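# Move the small gear from tester to parts tray

## Task

Lift the small gear out of the tester, set it down inside the parts tray, and finish with the gripper released from it.

## Robot and tools

Robot: two 6-joint arms with parallel grippers, named left_arm and right_arm. The names are labels, not image sides. Both bases sit on the table: left_arm at (+0.039, +0.345, 0) m on the +y side, right_arm at (+0.034, -0.329, 0) m. Each base is turned slightly about z (quat_wxyz (+0.998,0,0,-0.056) and (+0.999,0,0,-0.042)).

Scene frame: origin on the tabletop midway between the arms, +x out over the table, +z up. Every gripper pose in a result uses this frame (position in metres, orientation as quat_wxyz). A reported hand position can be somewhat off, more when the arm is reaching far. The reported point lies between the finger pads, about 1 cm short of the tips. The fingers point along the gripper's +z and close along its y.

The row, used by execute_actions and move: one flat list of 14 numbers covering both arms, even if only one arm moves. The first 7 are left_arm and the last 7 are right_arm. Each arm's 7 numbers are, in order: elbow, shoulder, wrist pitch, waist, wrist roll, wrist yaw, then gripper opening. The six joint numbers are absolute target angles in radians, not offsets, written the way Joint positions prints them. Waist, shoulder and wrist pitch use the opposite sign from the URDF. Usable ranges in your own numbers:
- elbow 0 to 3.142
- shoulder -3.142 to 0
- wrist pitch -1.571 to 1.571
- waist -3.054 to 2.618
- wrist roll -2.094 to 2.094
- wrist yaw -1.571 to 1.571
A real joint end may differ from these by up to 0.036 rad. A call is rejected if a target goes more than 0.036 rad beyond a range end and also beyond the joint's current angle. Targets past a real end get clipped to it, and the result may then say "joint sent to its limit"; if that line is missing, the joint is not necessarily free to go further. Opening is a scaled value from -1 (closed) to +1 (fully open, a pad gap of 0.094 m).

execute_actions(actions): a list of up to 15 actions. Each action is a table of up to 15 rows, and each row runs for one control step of 1/30 s. A table with fewer than 15 rows repeats its final row until the 15 steps are used. An empty list just returns the current state and images.

How commanded targets reach the joints:
- Each step, every joint target is held within a set distance of the joint's measured angle: waist 0.202, shoulder 0.258, elbow 0.238, wrist pitch 0.573, wrist yaw and roll 0.522 rad.
- Targets that would put a gripper more than 70 mm from where it is get scaled back.
- A large change therefore takes several actions, and an unfinished one must be sent again.
- To keep a joint still, resend its value from the "Joint targets" line.

move(target, speed, blocking): target is one 14-number row of absolute joint angles as above. Every joint moves from its current angle along a path, and all paths reach the same fraction at the same time, so the hand traces a curve. speed, in rad/s from 0.01 to 2 (default 0.5), applies to the joint with the longest way to go. A path lasts between 0.5 and 10 s and stops short if 10 s is not enough. The opening is applied at the start. Moves do not avoid obstacles or the other arm, and hand speed grows with distance from the turning joint. Faster moves and targets set deeper past a contact press harder. With blocking=false you get a result after 0.5 s. Check it with wait(0), or use wait or stop, before sending any new action or move. The result adds a "move:" line:
- how it ended: done, off_target, moving, held or fault
- limits=held or limits=none
- the joint furthest from its target for each arm

wait(seconds): 0 to 10. Arms keep their last command, and a running move continues. stop(): brakes a running move and needs some room to do it. zoom_image(camera, region): region is [x0,y0,x1,y1] in pixels of that camera's last image, at most 504x504. read_manual(section): licence text only. finished_scene(scene): ends the scene; only call it once the gear is resting in the tray and released.

Cameras, in image order: cam_head_left (504x504), cam_head_right (504x504), cam_left_wrist (616x616, fisheye), cam_right_wrist (616x616, fisheye). Calibration data (K, distortion, world-to-camera transform) is given but may be off by a few degrees or millimetres.

Result lines:
- Joint positions / Joint velocities: one block per arm, joints in row order, then the pad gap in m.
- Joint targets: what the joints are currently being driven toward.
- grip_measured: the measured opening on the -1..1 scale, possibly off by about 1 mm.
- Joint torques: total drive output, noisy and offset.
- Step readings: joint angles at some steps; HELD marks steps where an arm's command was held back.
- "joint command not followed": a clearance check changed some targets.
- FAULT: the arm stopped.
- MOTOR HOT: a motor has reached 75 °C. At 90 °C the arm halts for 10 s, and at 100 °C it goes limp and drops.

Grasping: to hold the gear, keep commanding an opening about 0.03 below grip_measured; a smaller gap gives a lighter grip. Pads can spike in force on first contact. The held part may get brief tugs, so keep the grip firm. Then open the fingers over the tray.

Avoid dropping the gear, pushing anything off the table, hitting hard or pressing hard, and letting the arms contact each other. The simulation keeps running while you compose a reply, with the arms holding their last command.

Each tool is called after ">>>" by a JSON object that holds its "name" and its "arguments".

## Session

>>> {"name": "execute_actions", "arguments": {"actions": []}}

Scene clock: 0.00 s.
left_arm: end_effector_position=(+0.5316, +0.2253, +0.3748) grip_measured=+1.000 end_effector_quat_wxyz=(+0.617, +0.719, +0.210, +0.241) | right_arm: end_effector_position=(+0.1993, -0.1105, +0.2356) grip_measured=+1.000 end_effector_quat_wxyz=(-0.279, +0.921, -0.229, +0.142)
Joint names: [elbow, shoulder, wrist pitch, waist, wrist roll, wrist yaw]
Joint positions: left_arm=[ 1.638 -1.747  0.104 -0.163  1.834  0.953  0.094] | right_arm=[ 1.168 -1.055  1.049 -1.043 -1.716  0.061  0.094]
Joint velocities: left_arm=[ 0.002 -0.012 -0.022  0.002  0.095 -0.007  0.   ] | right_arm=[-0.002 -0.002 -0.022  0.002 -0.066 -0.022  0.   ]
Joint torques (N m, as the arm reports them, + toward a larger Joint positions number): no reading
Joint targets: left_arm=[1.651 -1.734 0.106 -0.163 1.826 0.958] | right_arm=[1.178 -1.048 1.047 -1.043 -1.712 0.056]

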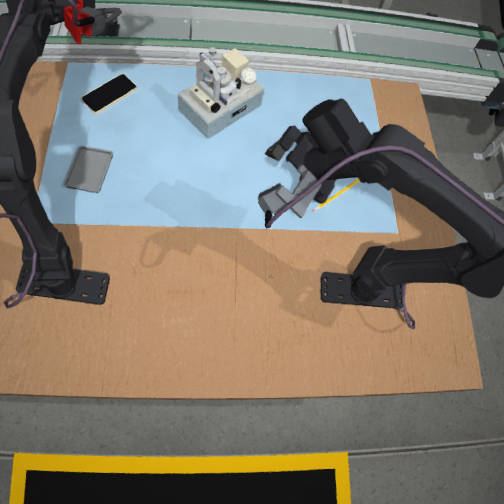

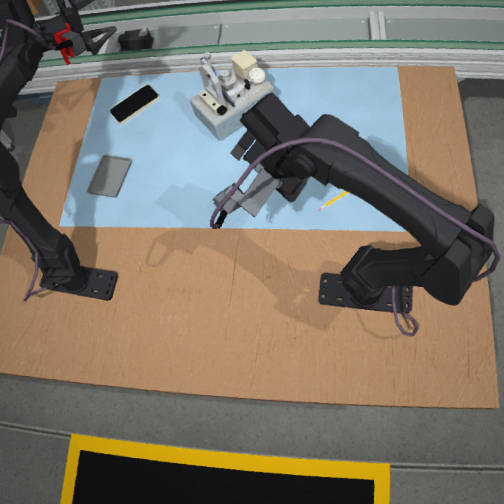

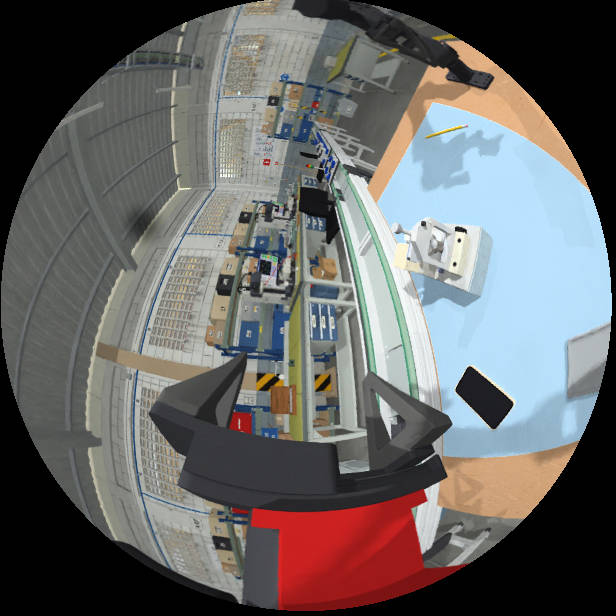

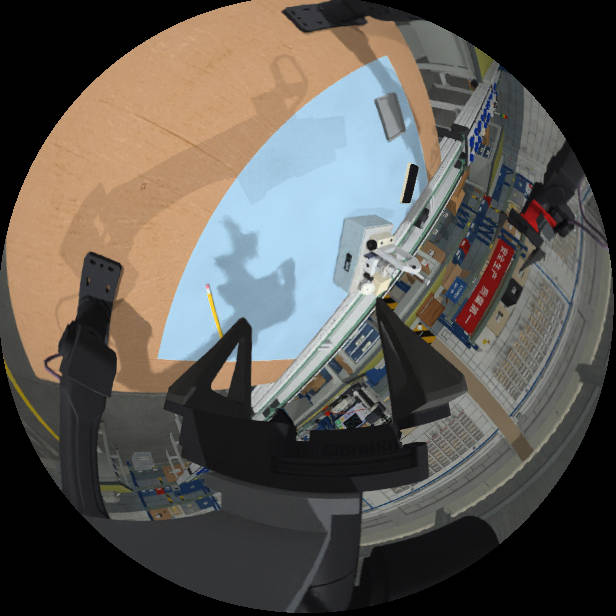

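>>> {"name": "zoom_image", "arguments": {"camera": "cam_head_left", "region": [170, 40, 280, 145]}}

>>> {"name": "zoom_image", "arguments": {"camera": "cam_head_right", "region": [180, 40, 290, 145]}}

>>> {"name": "zoom_image", "arguments": {"camera": "cam_left_wrist", "region": [380, 200, 510, 320]}}

>>> {"name": "zoom_image", "arguments": {"camera": "cam_head_left", "region": [50, 60, 190, 200]}}

Region (170, 40, 280, 145) of cam_head_left's 504x504 image, scaled by 4.582, with more detail than that image has; it fills the top 481 rows of this view, and the rest is white.

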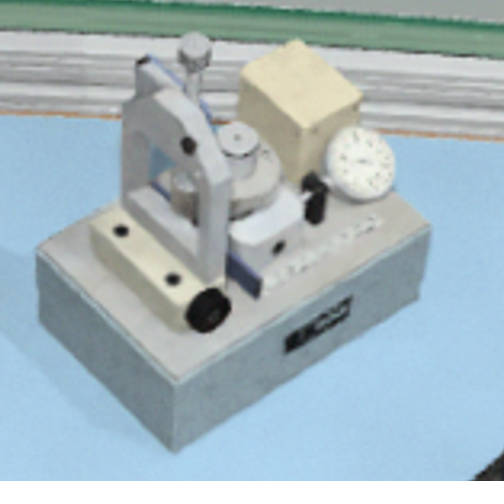

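Region (180, 40, 290, 145) of cam_head_right's 504x504 image, scaled by 4.582, with more detail than that image has; it fills the top 481 rows of this view, and the rest is white.

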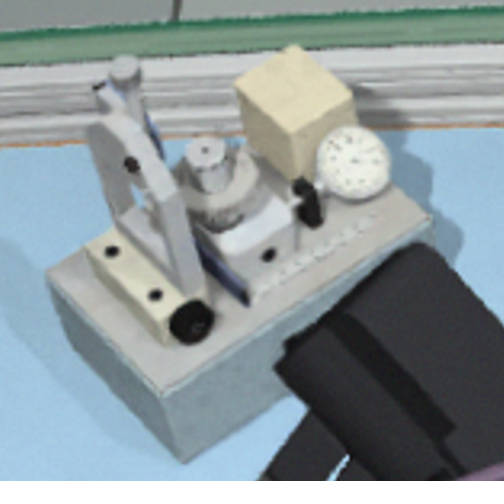

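Region (380, 200, 510, 320) of cam_left_wrist's 616x616 image, scaled by 3.877, with more detail than that image has; it fills the top 465 rows of this view, and the rest is white.

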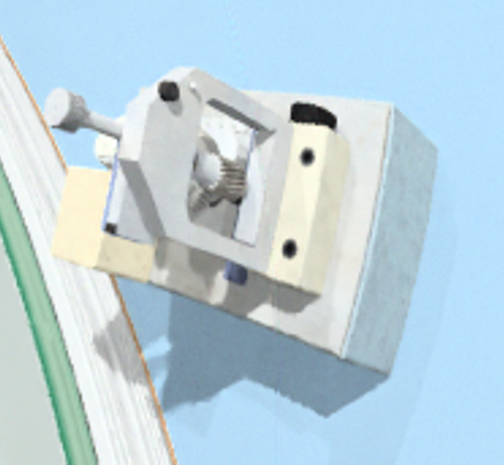

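Region (50, 60, 190, 200) of cam_head_left's 504x504 image, scaled by 3.600, with more detail than that image has.

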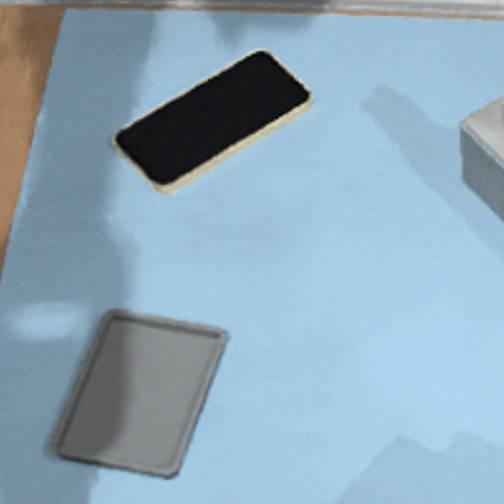

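>>> {"name": "move", "arguments": {"target": [0.9,-1.6,-0.8,-0.1,0,0.484,1, 0.579,-1.526,-0.947,-0.684,0,0,1], "speed": 1.2}}

>>> {"name": "move", "arguments": {"target": [0.734,-1.977,-1.243,0.259,0,0.484,0.3, 0.579,-1.526,-0.947,-0.684,0,0,1], "speed": 0.6}}

Scene clock: 65.23 s.
left_arm: end_effector_position=(+0.5236, +0.2600, +0.2780) grip_measured=+1.000 end_effector_quat_wxyz=(+0.706, +0.181, +0.665, -0.165) | right_arm: end_effector_position=(+0.4025, -0.0731, +0.2175) grip_measured=+1.000 end_effector_quat_wxyz=(+0.673, -0.211, +0.679, +0.204)
Joint names: [elbow, shoulder, wrist pitch, waist, wrist roll, wrist yaw]
Joint positions: left_arm=[ 0.902 -1.625 -0.78  -0.108  0.01   0.49   0.094] | right_arm=[ 0.583 -1.52  -0.925 -0.694 -0.007  0.014  0.094]
Joint velocities: left_arm=[-0.002  0.007  0.022  0.022 -0.022 -0.051  0.   ] | right_arm=[-0.002  0.012 -0.081 -0.002  0.037  0.007  0.   ]
Joint torques (N m, as the arm reports them, + toward a larger Joint positions number): left_arm=[ 5.74  8.42 -1.78  0.73 -0.11 -0.05] | right_arm=[ 6.28  4.25 -2.05  0.75  0.06 -0.14]
Joint targets: left_arm=[0.900 -1.600 -0.800 -0.100 -0.000 0.484] | right_arm=[0.579 -1.526 -0.947 -0.684 -0.000 0.000]
move: off_target (left_arm, right_arm); limits=none; left_arm: farthest joint: the shoulder, 0.025 radians from its target (0.147 radians at the start); right_arm: farthest joint: the wrist pitch, 0.022 radians from its target (1.996 radians at the start)
camera_calibration (this result's frames):
cam_left_wrist: T_world_to_cam=[[-0.497637, -0.847466, 0.184822, 0.434248], [-0.398873, 0.0343738, -0.916362, 0.506312], [0.770232, -0.529736, -0.355137, -0.0428964], [0, 0, 0, 1]] pos_world=[0.451092, 0.327883, 0.368473]
cam_right_wrist: T_world_to_cam=[[0.556533, -0.79418, -0.244025, -0.231064], [-0.714849, -0.308047, -0.627772, 0.419785], [0.423393, 0.523817, -0.739157, 0.14818], [0, 0, 0, 1]] pos_world=[0.365939, -0.131813, 0.316672]

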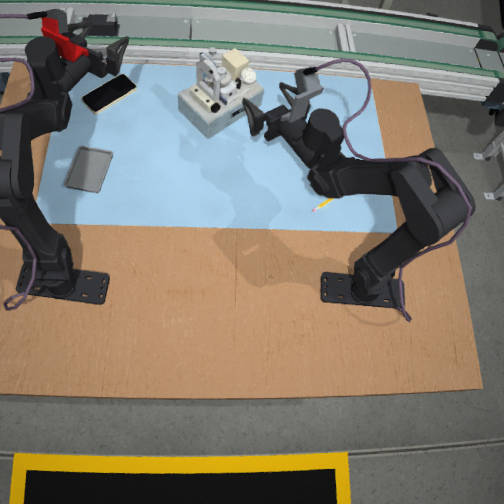

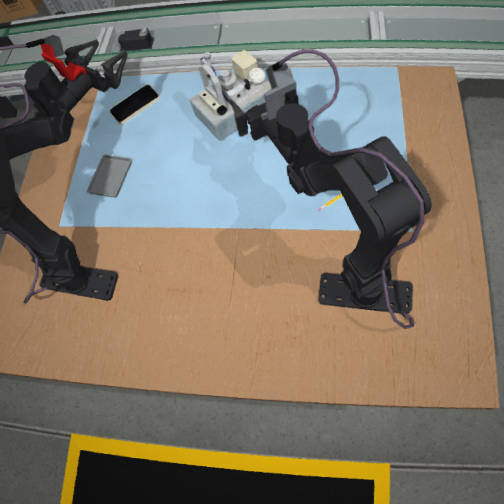

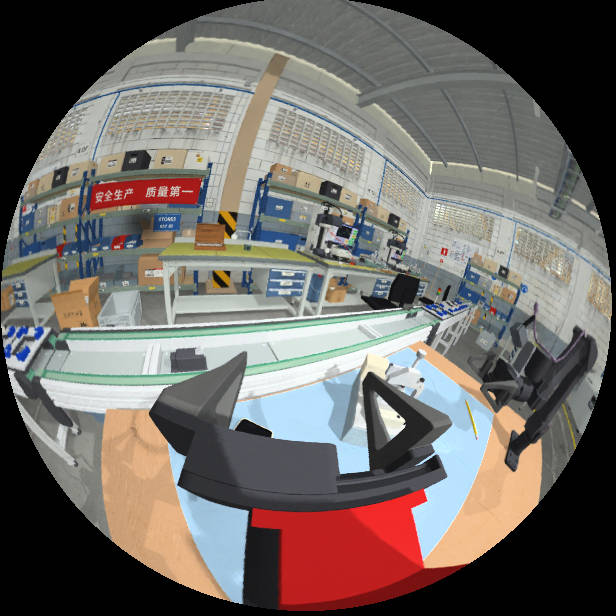

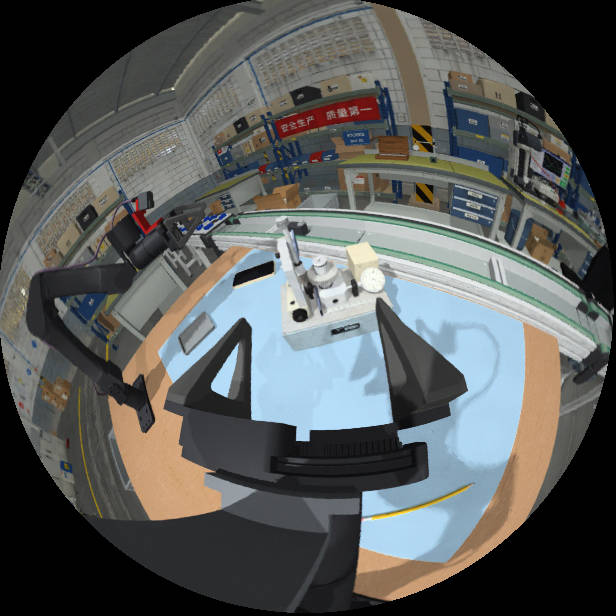

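Scene clock: 66.83 s.
left_arm: end_effector_position=(+0.4637, +0.0907, +0.1411) grip_measured=+0.302 end_effector_quat_wxyz=(+0.635, +0.297, +0.651, -0.292) | right_arm: end_effector_position=(+0.4025, -0.0731, +0.2175) grip_measured=+1.000 end_effector_quat_wxyz=(+0.673, -0.211, +0.679, +0.204)
Joint names: [elbow, shoulder, wrist pitch, waist, wrist roll, wrist yaw]
Joint positions: left_arm=[ 0.735 -1.984 -1.222  0.26   0.01   0.486  0.061] | right_arm=[ 0.583 -1.52  -0.925 -0.694 -0.006  0.014  0.094]
Joint velocities: left_arm=[ 0.012  0.002  0.051  0.002 -0.037  0.066 -0.   ] | right_arm=[0.012 0.022 0.051 0.012 0.051 0.081 0.   ]
Joint torques (N m, as the arm reports them, + toward a larger Joint positions number): left_arm=[ 4.02  8.08 -1.75 -0.06 -0.13  0.02] | right_arm=[ 6.4   4.23 -2.05  0.69  0.07 -0.18]
Joint targets: left_arm=[0.734 -1.977 -1.243 0.259 -0.000 0.484] | right_arm=[0.579 -1.526 -0.947 -0.684 0.000 0.000]
move: off_target (left_arm, right_arm); limits=none; left_arm: farthest joint: the wrist pitch, 0.021 radians from its target (0.463 radians at the start); right_arm: farthest joint: the wrist pitch, 0.022 radians from its target (0.022 radians at the start)
camera_calibration (this result's frames):
cam_left_wrist: T_world_to_cam=[[-0.750654, -0.620899, 0.225838, 0.377307], [-0.430709, 0.200676, -0.879897, 0.357298], [0.501007, -0.757769, -0.418065, 0.019294], [0, 0, 0, 1]] pos_world=[0.427452, 0.177189, 0.237241]
cam_right_wrist: T_world_to_cam=[[0.556421, -0.794031, -0.244765, -0.230847], [-0.71512, -0.307644, -0.627661, 0.419899], [0.423082, 0.52428, -0.739007, 0.148306], [0, 0, 0, 1]] pos_world=[0.365981, -0.131875, 0.316651]

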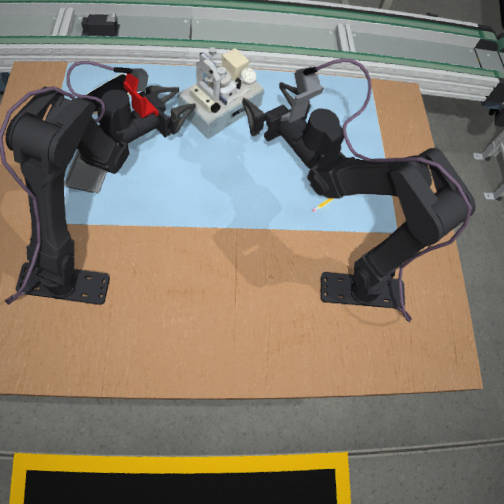

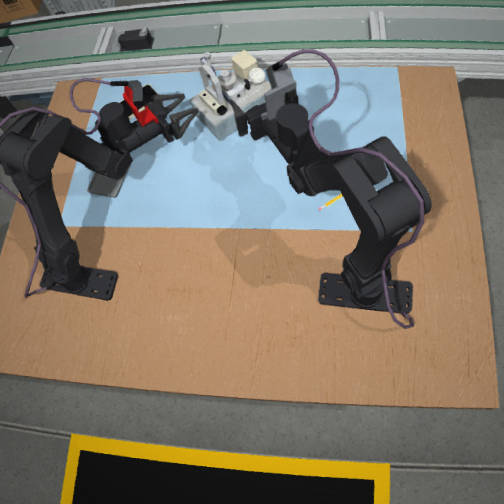

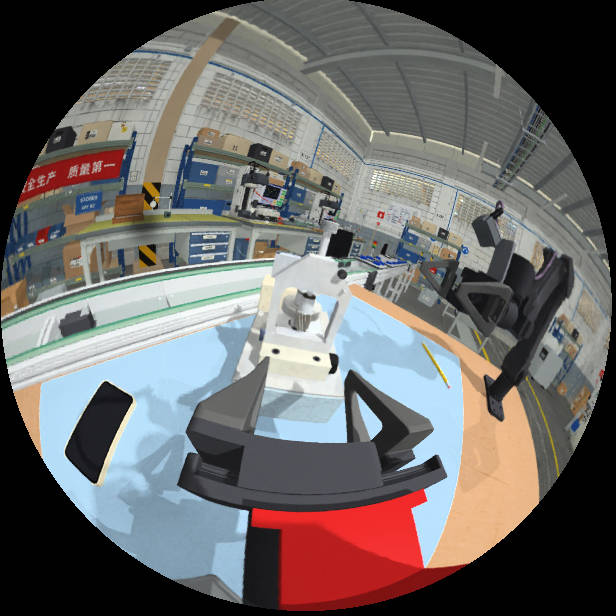

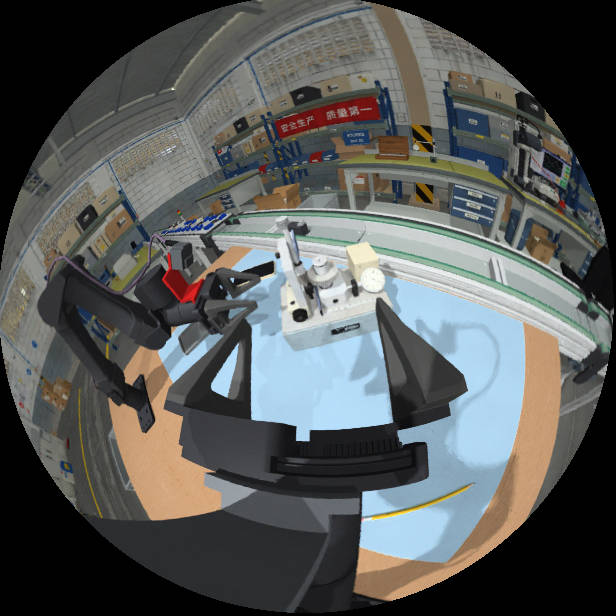

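>>> {"name": "zoom_image", "arguments": {"camera": "cam_left_wrist", "region": [230, 210, 390, 400]}}

>>> {"name": "zoom_image", "arguments": {"camera": "cam_right_wrist", "region": [260, 205, 400, 345]}}

Region (230, 210, 390, 400) of cam_left_wrist's 616x616 image, scaled by 2.653, with more detail than that image has; it fills the left 424 columns of this view, and the rest is white.

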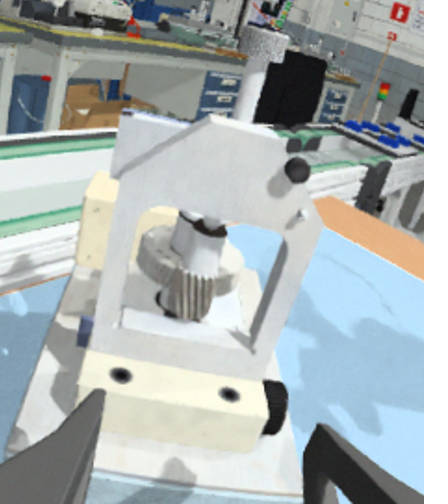

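Region (260, 205, 400, 345) of cam_right_wrist's 616x616 image, scaled by 3.600, with more detail than that image has.

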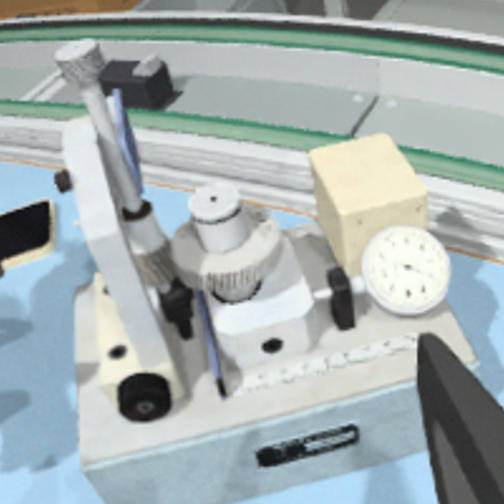

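>>> {"name": "move", "arguments": {"target": [0.734,-1.977,-1.26,0.259,0,0.484,0.3, 1.079,-1.9,-0.85,-0.74,0,0,0], "speed": 0.5}}

>>> {"name": "zoom_image", "arguments": {"camera": "cam_right_wrist", "region": [220, 200, 420, 400]}}

>>> {"name": "zoom_image", "arguments": {"camera": "cam_left_wrist", "region": [250, 170, 450, 370]}}

Scene clock: 108.10 s.
left_arm: end_effector_position=(+0.4638, +0.0907, +0.1451) grip_measured=+0.302 end_effector_quat_wxyz=(+0.641, +0.297, +0.645, -0.292) | right_arm: end_effector_position=(+0.4827, +0.0076, +0.2293) grip_measured=+0.002 end_effector_quat_wxyz=(+0.678, -0.220, +0.666, +0.220)
Joint names: [elbow, shoulder, wrist pitch, waist, wrist roll, wrist yaw]
Joint positions: left_arm=[ 0.735 -1.984 -1.239  0.26   0.01   0.486  0.061] | right_arm=[ 1.053 -1.897 -0.861 -0.73  -0.006  0.013  0.047]
Joint velocities: left_arm=[-0.012 -0.002  0.022  0.007 -0.022 -0.022  0.   ] | right_arm=[-0.017  0.002  0.007 -0.007 -0.037 -0.007 -0.001]
Joint torques (N m, as the arm reports them, + toward a larger Joint positions number): left_arm=[ 4.03  8.06 -1.8  -0.08 -0.12  0.01] | right_arm=[ 9.5   8.14 -1.71 -0.86  0.07 -0.16]
Joint targets: left_arm=[0.734 -1.977 -1.260 0.259 0.000 0.484] | right_arm=[1.079 -1.900 -0.850 -0.740 -0.000 -0.000]
move: off_target (left_arm, right_arm); limits=none; left_arm: farthest joint: the wrist pitch, 0.021 radians from its target (0.037 radians at the start); right_arm: farthest joint: the elbow, 0.026 radians from its target (0.496 radians at the start)
camera_calibration (this result's frames):
cam_left_wrist: T_world_to_cam=[[-0.754277, -0.619482, 0.217505, 0.379199], [-0.416262, 0.195026, -0.888083, 0.355851], [0.507732, -0.760399, -0.40497, 0.0161308], [0, 0, 0, 1]] pos_world=[0.425959, 0.177773, 0.24008]
cam_right_wrist: T_world_to_cam=[[0.590858, -0.768802, -0.244604, -0.22532], [-0.689056, -0.323193, -0.648651, 0.501765], [0.41963, 0.551806, -0.720709, 0.0780627], [0, 0, 0, 1]] pos_world=[0.446119, -0.054135, 0.326617]

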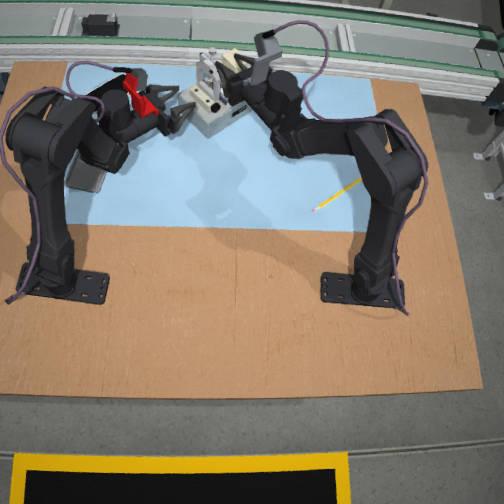

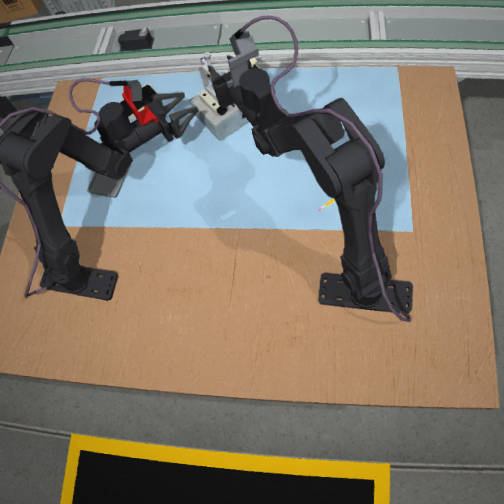

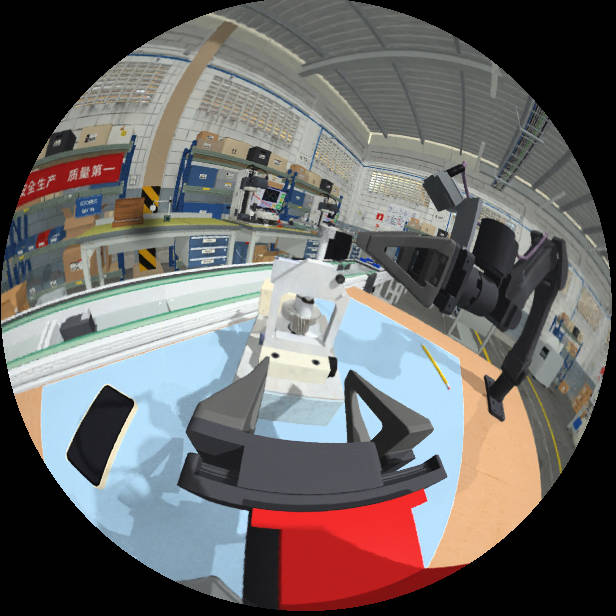

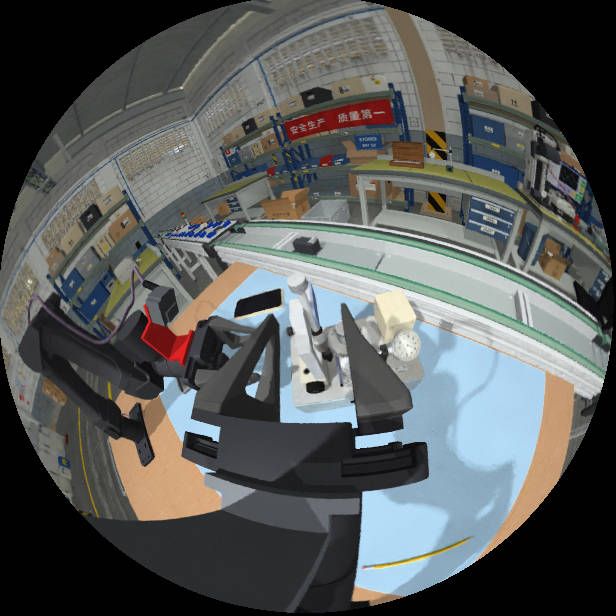

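Region (220, 200, 420, 400) of cam_right_wrist's 616x616 image, scaled by 2.520, with more detail than that image has.

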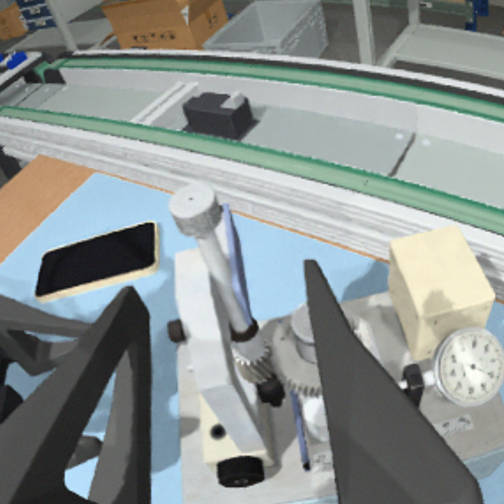

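Region (250, 170, 450, 370) of cam_left_wrist's 616x616 image, scaled by 2.520, with more detail than that image has.

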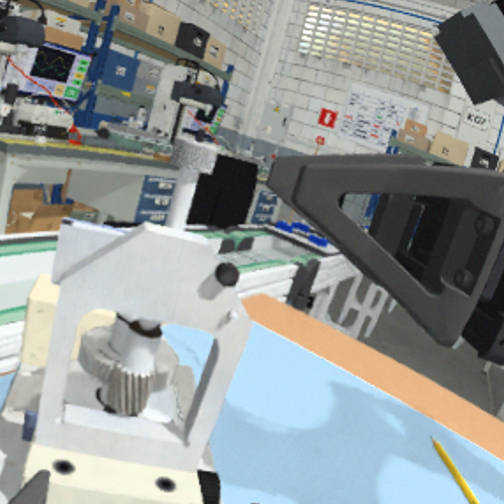

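>>> {"name": "move", "arguments": {"target": [0.734,-1.977,-1.26,0.259,0,0.484,0.3, 1.305,-2.03,-0.745,-0.752,0,0,0], "speed": 0.25}}

>>> {"name": "zoom_image", "arguments": {"camera": "cam_right_wrist", "region": [220, 230, 420, 430]}}

>>> {"name": "zoom_image", "arguments": {"camera": "cam_left_wrist", "region": [250, 170, 450, 370]}}

Scene clock: 123.90 s.
left_arm: end_effector_position=(+0.4638, +0.0907, +0.1452) grip_measured=+0.302 end_effector_quat_wxyz=(+0.641, +0.297, +0.644, -0.292) | right_arm: end_effector_position=(+0.5139, +0.0398, +0.2350) grip_measured=+0.002 end_effector_quat_wxyz=(+0.674, -0.225, +0.667, +0.223)
Joint names: [elbow, shoulder, wrist pitch, waist, wrist roll, wrist yaw]
Joint positions: left_arm=[ 0.735 -1.984 -1.24   0.26   0.01   0.486  0.061] | right_arm=[ 1.278 -2.026 -0.756 -0.741 -0.006  0.013  0.047]
Joint velocities: left_arm=[ 0.007  0.002 -0.037  0.007 -0.095 -0.051  0.   ] | right_arm=[ 0.007  0.007  0.007 -0.007  0.007 -0.022 -0.   ]
Joint torques (N m, as the arm reports them, + toward a larger Joint positions number): left_arm=[ 4.03  8.1  -1.78 -0.08 -0.13  0.02] | right_arm=[ 9.77  9.44 -1.71 -0.85  0.04 -0.13]
Joint targets: left_arm=[0.734 -1.977 -1.260 0.259 0.000 0.484] | right_arm=[1.305 -2.030 -0.745 -0.752 -0.000 -0.000]
move: off_target (right_arm); limits=none; left_arm: farthest joint: the wrist pitch, 0.020 radians from its target (0.020 radians at the start); right_arm: farthest joint: the elbow, 0.027 radians from its target (0.252 radians at the start)
camera_calibration (this result's frames):
cam_left_wrist: T_world_to_cam=[[-0.754354, -0.619452, 0.217323, 0.37924], [-0.415947, 0.194902, -0.888258, 0.355819], [0.507876, -0.760455, -0.404684, 0.0160623], [0, 0, 0, 1]] pos_world=[0.425926, 0.177786, 0.240142]
cam_right_wrist: T_world_to_cam=[[0.598065, -0.763186, -0.244673, -0.221548], [-0.689409, -0.334216, -0.642663, 0.536598], [0.408698, 0.553034, -0.72603, 0.0581433], [0, 0, 0, 1]] pos_world=[0.478672, -0.0218984, 0.332858]

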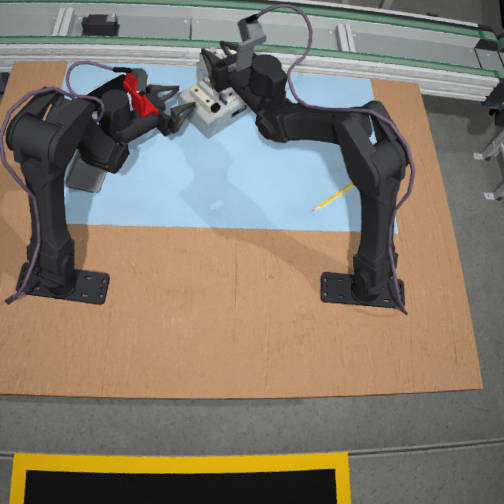

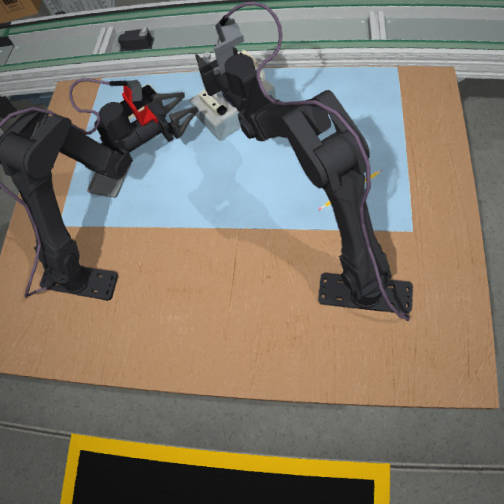

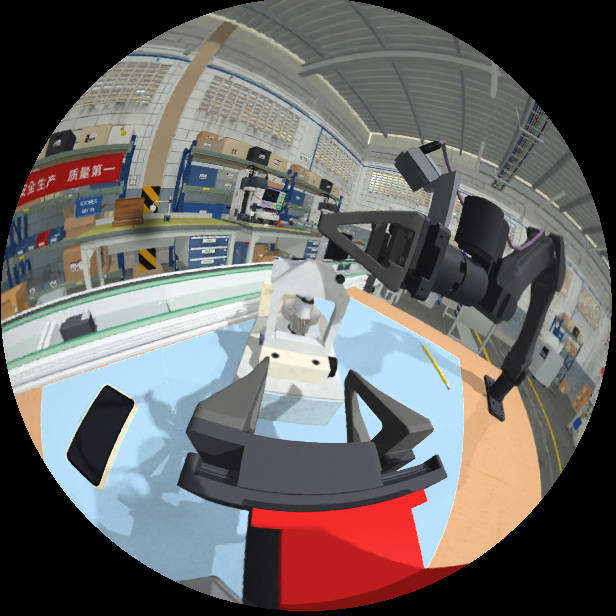

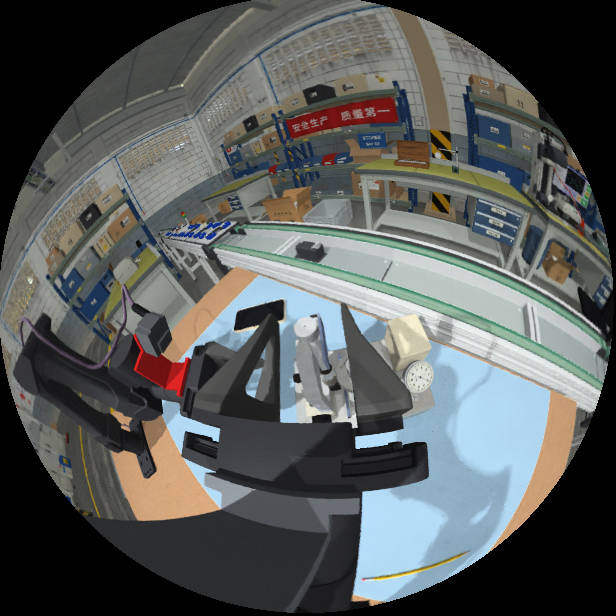

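Region (220, 230, 420, 430) of cam_right_wrist's 616x616 image, scaled by 2.520, with more detail than that image has.

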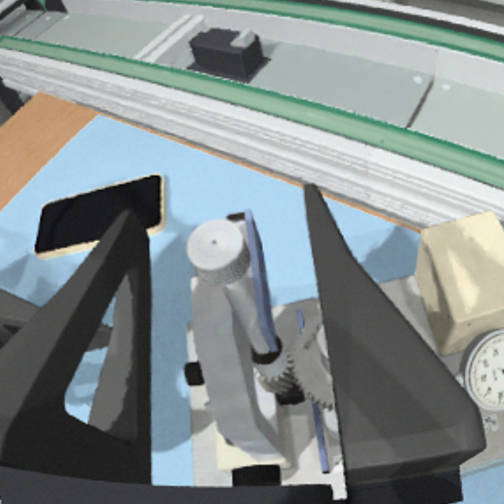

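Region (250, 170, 450, 370) of cam_left_wrist's 616x616 image, scaled by 2.520, with more detail than that image has.

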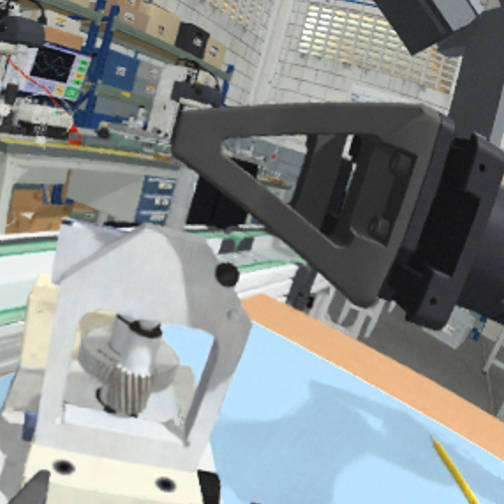

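>>> {"name": "move", "arguments": {"target": [0.734,-1.977,-1.26,0.259,0,0.484,0.3, 1.305,-2.03,-0.728,-0.756,0,0,-0.4], "speed": 0.1}}

>>> {"name": "move", "arguments": {"target": [0.734,-1.977,-1.26,0.259,0,0.484,0.3, 1.305,-2.03,-0.728,-0.756,0,0,-0.68]}}

>>> {"name": "zoom_image", "arguments": {"camera": "cam_right_wrist", "region": [220, 230, 420, 430]}}

Scene clock: 134.90 s.
left_arm: end_effector_position=(+0.4638, +0.0907, +0.1452) grip_measured=+0.302 end_effector_quat_wxyz=(+0.641, +0.297, +0.644, -0.292) | right_arm: end_effector_position=(+0.5139, +0.0398, +0.2308) grip_measured=-0.398 end_effector_quat_wxyz=(+0.668, -0.227, +0.673, +0.221)
Joint names: [elbow, shoulder, wrist pitch, waist, wrist roll, wrist yaw]
Joint positions: left_arm=[ 0.735 -1.984 -1.24   0.26   0.01   0.486  0.061] | right_arm=[ 1.278 -2.026 -0.739 -0.741 -0.006  0.013  0.028]
Joint velocities: left_arm=[-0.007  0.007 -0.007  0.007 -0.11  -0.022 -0.001] | right_arm=[ 0.002 -0.017  0.007  0.017 -0.022 -0.007 -0.001]
Joint torques (N m, as the arm reports them, + toward a larger Joint positions number): left_arm=[ 4.05  8.07 -1.77 -0.06 -0.13  0.01] | right_arm=[ 9.65  9.42 -1.71 -1.13  0.06 -0.15]
Joint targets: left_arm=[0.734 -1.977 -1.260 0.259 -0.000 0.484] | right_arm=[1.305 -2.030 -0.728 -0.756 -0.000 0.000]
move: off_target (right_arm); limits=none; left_arm: farthest joint: the wrist pitch, 0.020 radians from its target (0.020 radians at the start); right_arm: farthest joint: the elbow, 0.027 radians from its target (0.027 radians at the start)
camera_calibration (this result's frames):
cam_left_wrist: T_world_to_cam=[[-0.754354, -0.619452, 0.217323, 0.37924], [-0.415947, 0.194902, -0.888258, 0.355819], [0.507876, -0.760455, -0.404684, 0.0160623], [0, 0, 0, 1]] pos_world=[0.425926, 0.177786, 0.240142]
cam_right_wrist: T_world_to_cam=[[0.594812, -0.765694, -0.244768, -0.220776], [-0.697868, -0.340737, -0.629983, 0.535592], [0.398973, 0.545537, -0.737027, 0.0629509], [0, 0, 0, 1]] pos_world=[0.479977, -0.0208929, 0.329772]

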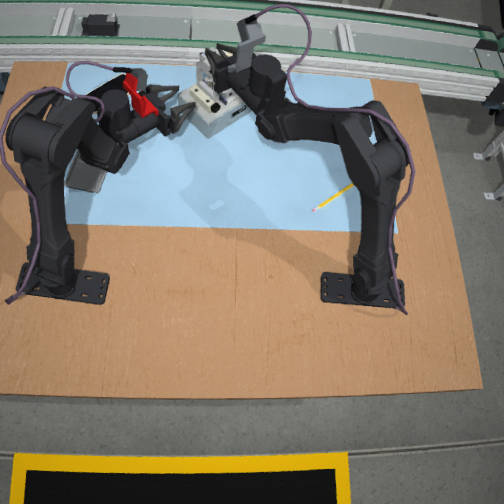

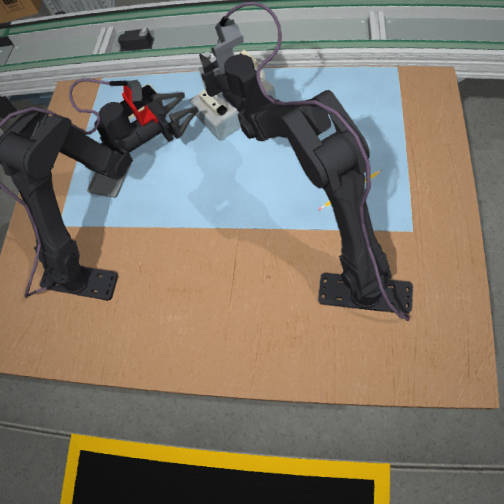

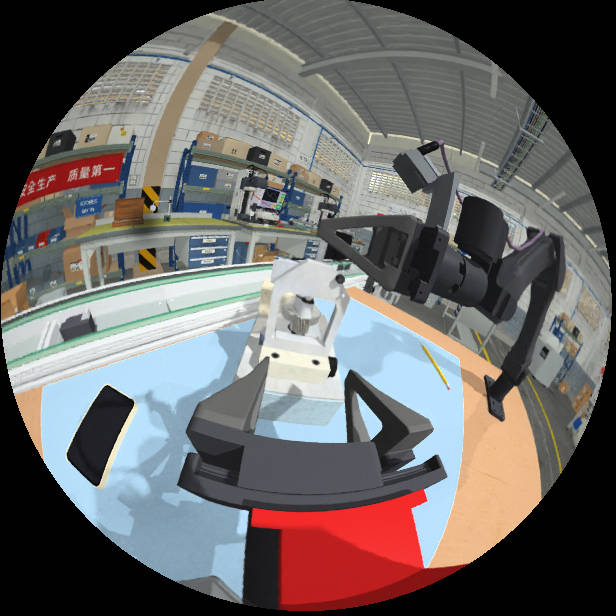

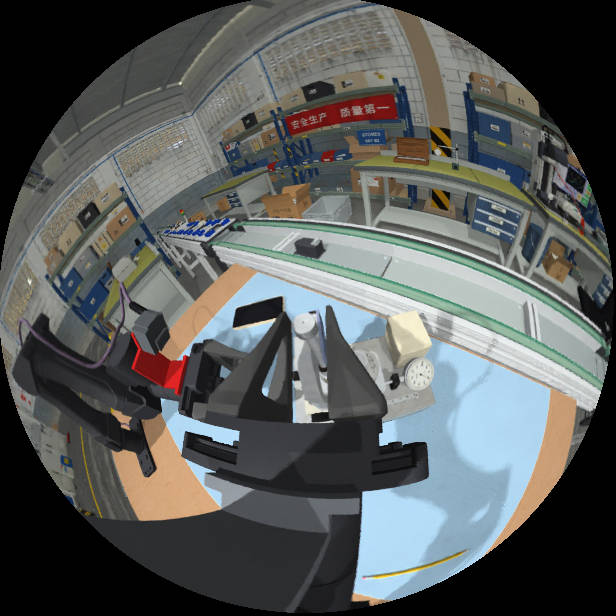

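Scene clock: 135.60 s.
left_arm: end_effector_position=(+0.4638, +0.0907, +0.1452) grip_measured=+0.302 end_effector_quat_wxyz=(+0.641, +0.297, +0.644, -0.292) | right_arm: end_effector_position=(+0.5126, +0.0415, +0.2308) grip_measured=-0.672 end_effector_quat_wxyz=(+0.668, -0.229, +0.672, +0.223)
Joint names: [elbow, shoulder, wrist pitch, waist, wrist roll, wrist yaw]
Joint positions: left_arm=[ 0.735 -1.984 -1.24   0.26   0.01   0.486  0.061] | right_arm=[ 1.278 -2.026 -0.739 -0.743 -0.006  0.007  0.015]
Joint velocities: left_arm=[-0.002  0.002 -0.037 -0.007 -0.007 -0.037  0.001] | right_arm=[-0.007 -0.002  0.022 -0.007 -0.007  0.037 -0.   ]
Joint torques (N m, as the arm reports them, + toward a larger Joint positions number): left_arm=[ 4.    8.09 -1.76 -0.09 -0.12  0.02] | right_arm=[ 9.7   9.45 -1.69 -1.09  0.03 -0.06]
Joint targets: left_arm=[0.734 -1.977 -1.260 0.259 0.000 0.484] | right_arm=[1.305 -2.030 -0.728 -0.756 -0.000 0.000]
move: off_target (right_arm); limits=none; left_arm: farthest joint: the wrist pitch, 0.020 radians from its target (0.020 radians at the start); right_arm: farthest joint: the elbow, 0.027 radians from its target (0.027 radians at the start)
camera_calibration (this result's frames):
cam_left_wrist: T_world_to_cam=[[-0.754354, -0.619452, 0.217323, 0.37924], [-0.415947, 0.194902, -0.888258, 0.355819], [0.507876, -0.760455, -0.404684, 0.0160623], [0, 0, 0, 1]] pos_world=[0.425926, 0.177786, 0.240142]
cam_right_wrist: T_world_to_cam=[[0.600628, -0.761124, -0.244817, -0.221827], [-0.695268, -0.346026, -0.629975, 0.534144], [0.394776, 0.548595, -0.737018, 0.0645569], [0, 0, 0, 1]] pos_world=[0.479124, -0.0194262, 0.32977]

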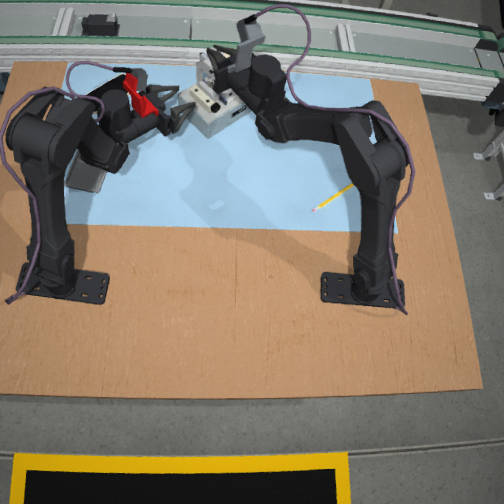

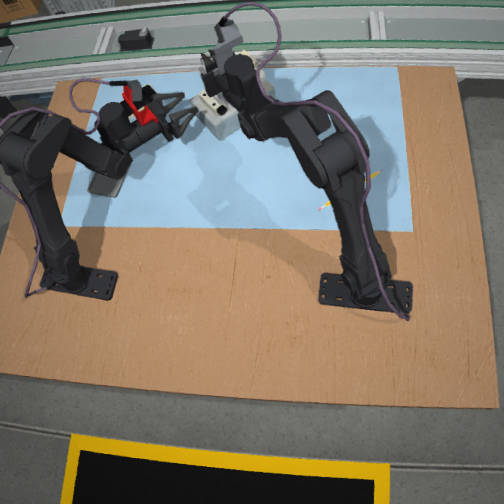

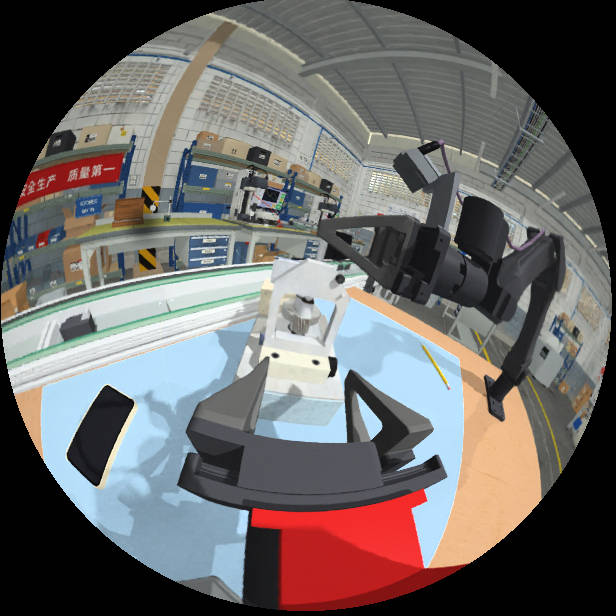

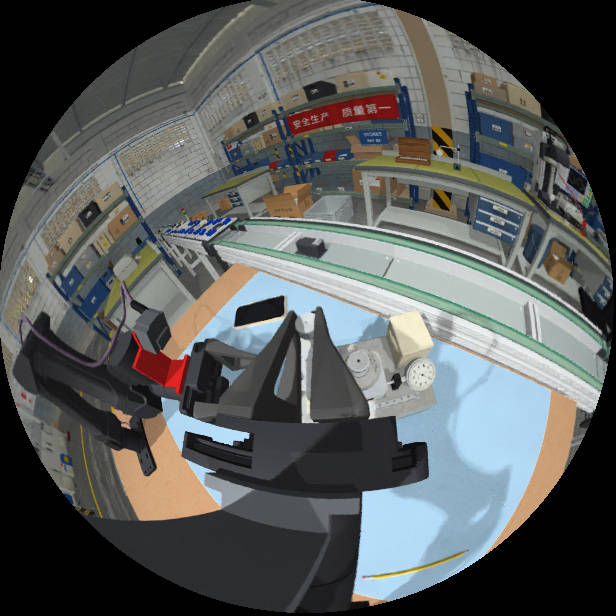

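Region (220, 230, 420, 430) of cam_right_wrist's 616x616 image, scaled by 2.520, with more detail than that image has.

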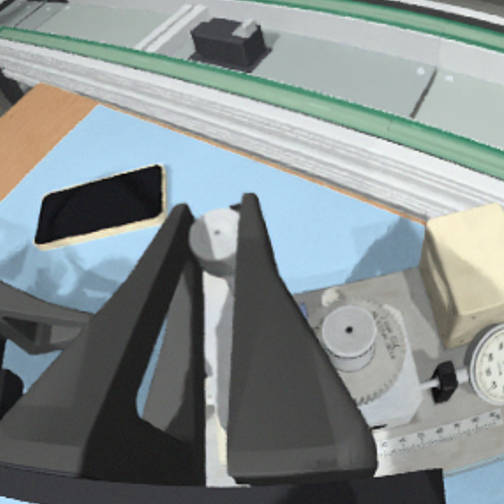

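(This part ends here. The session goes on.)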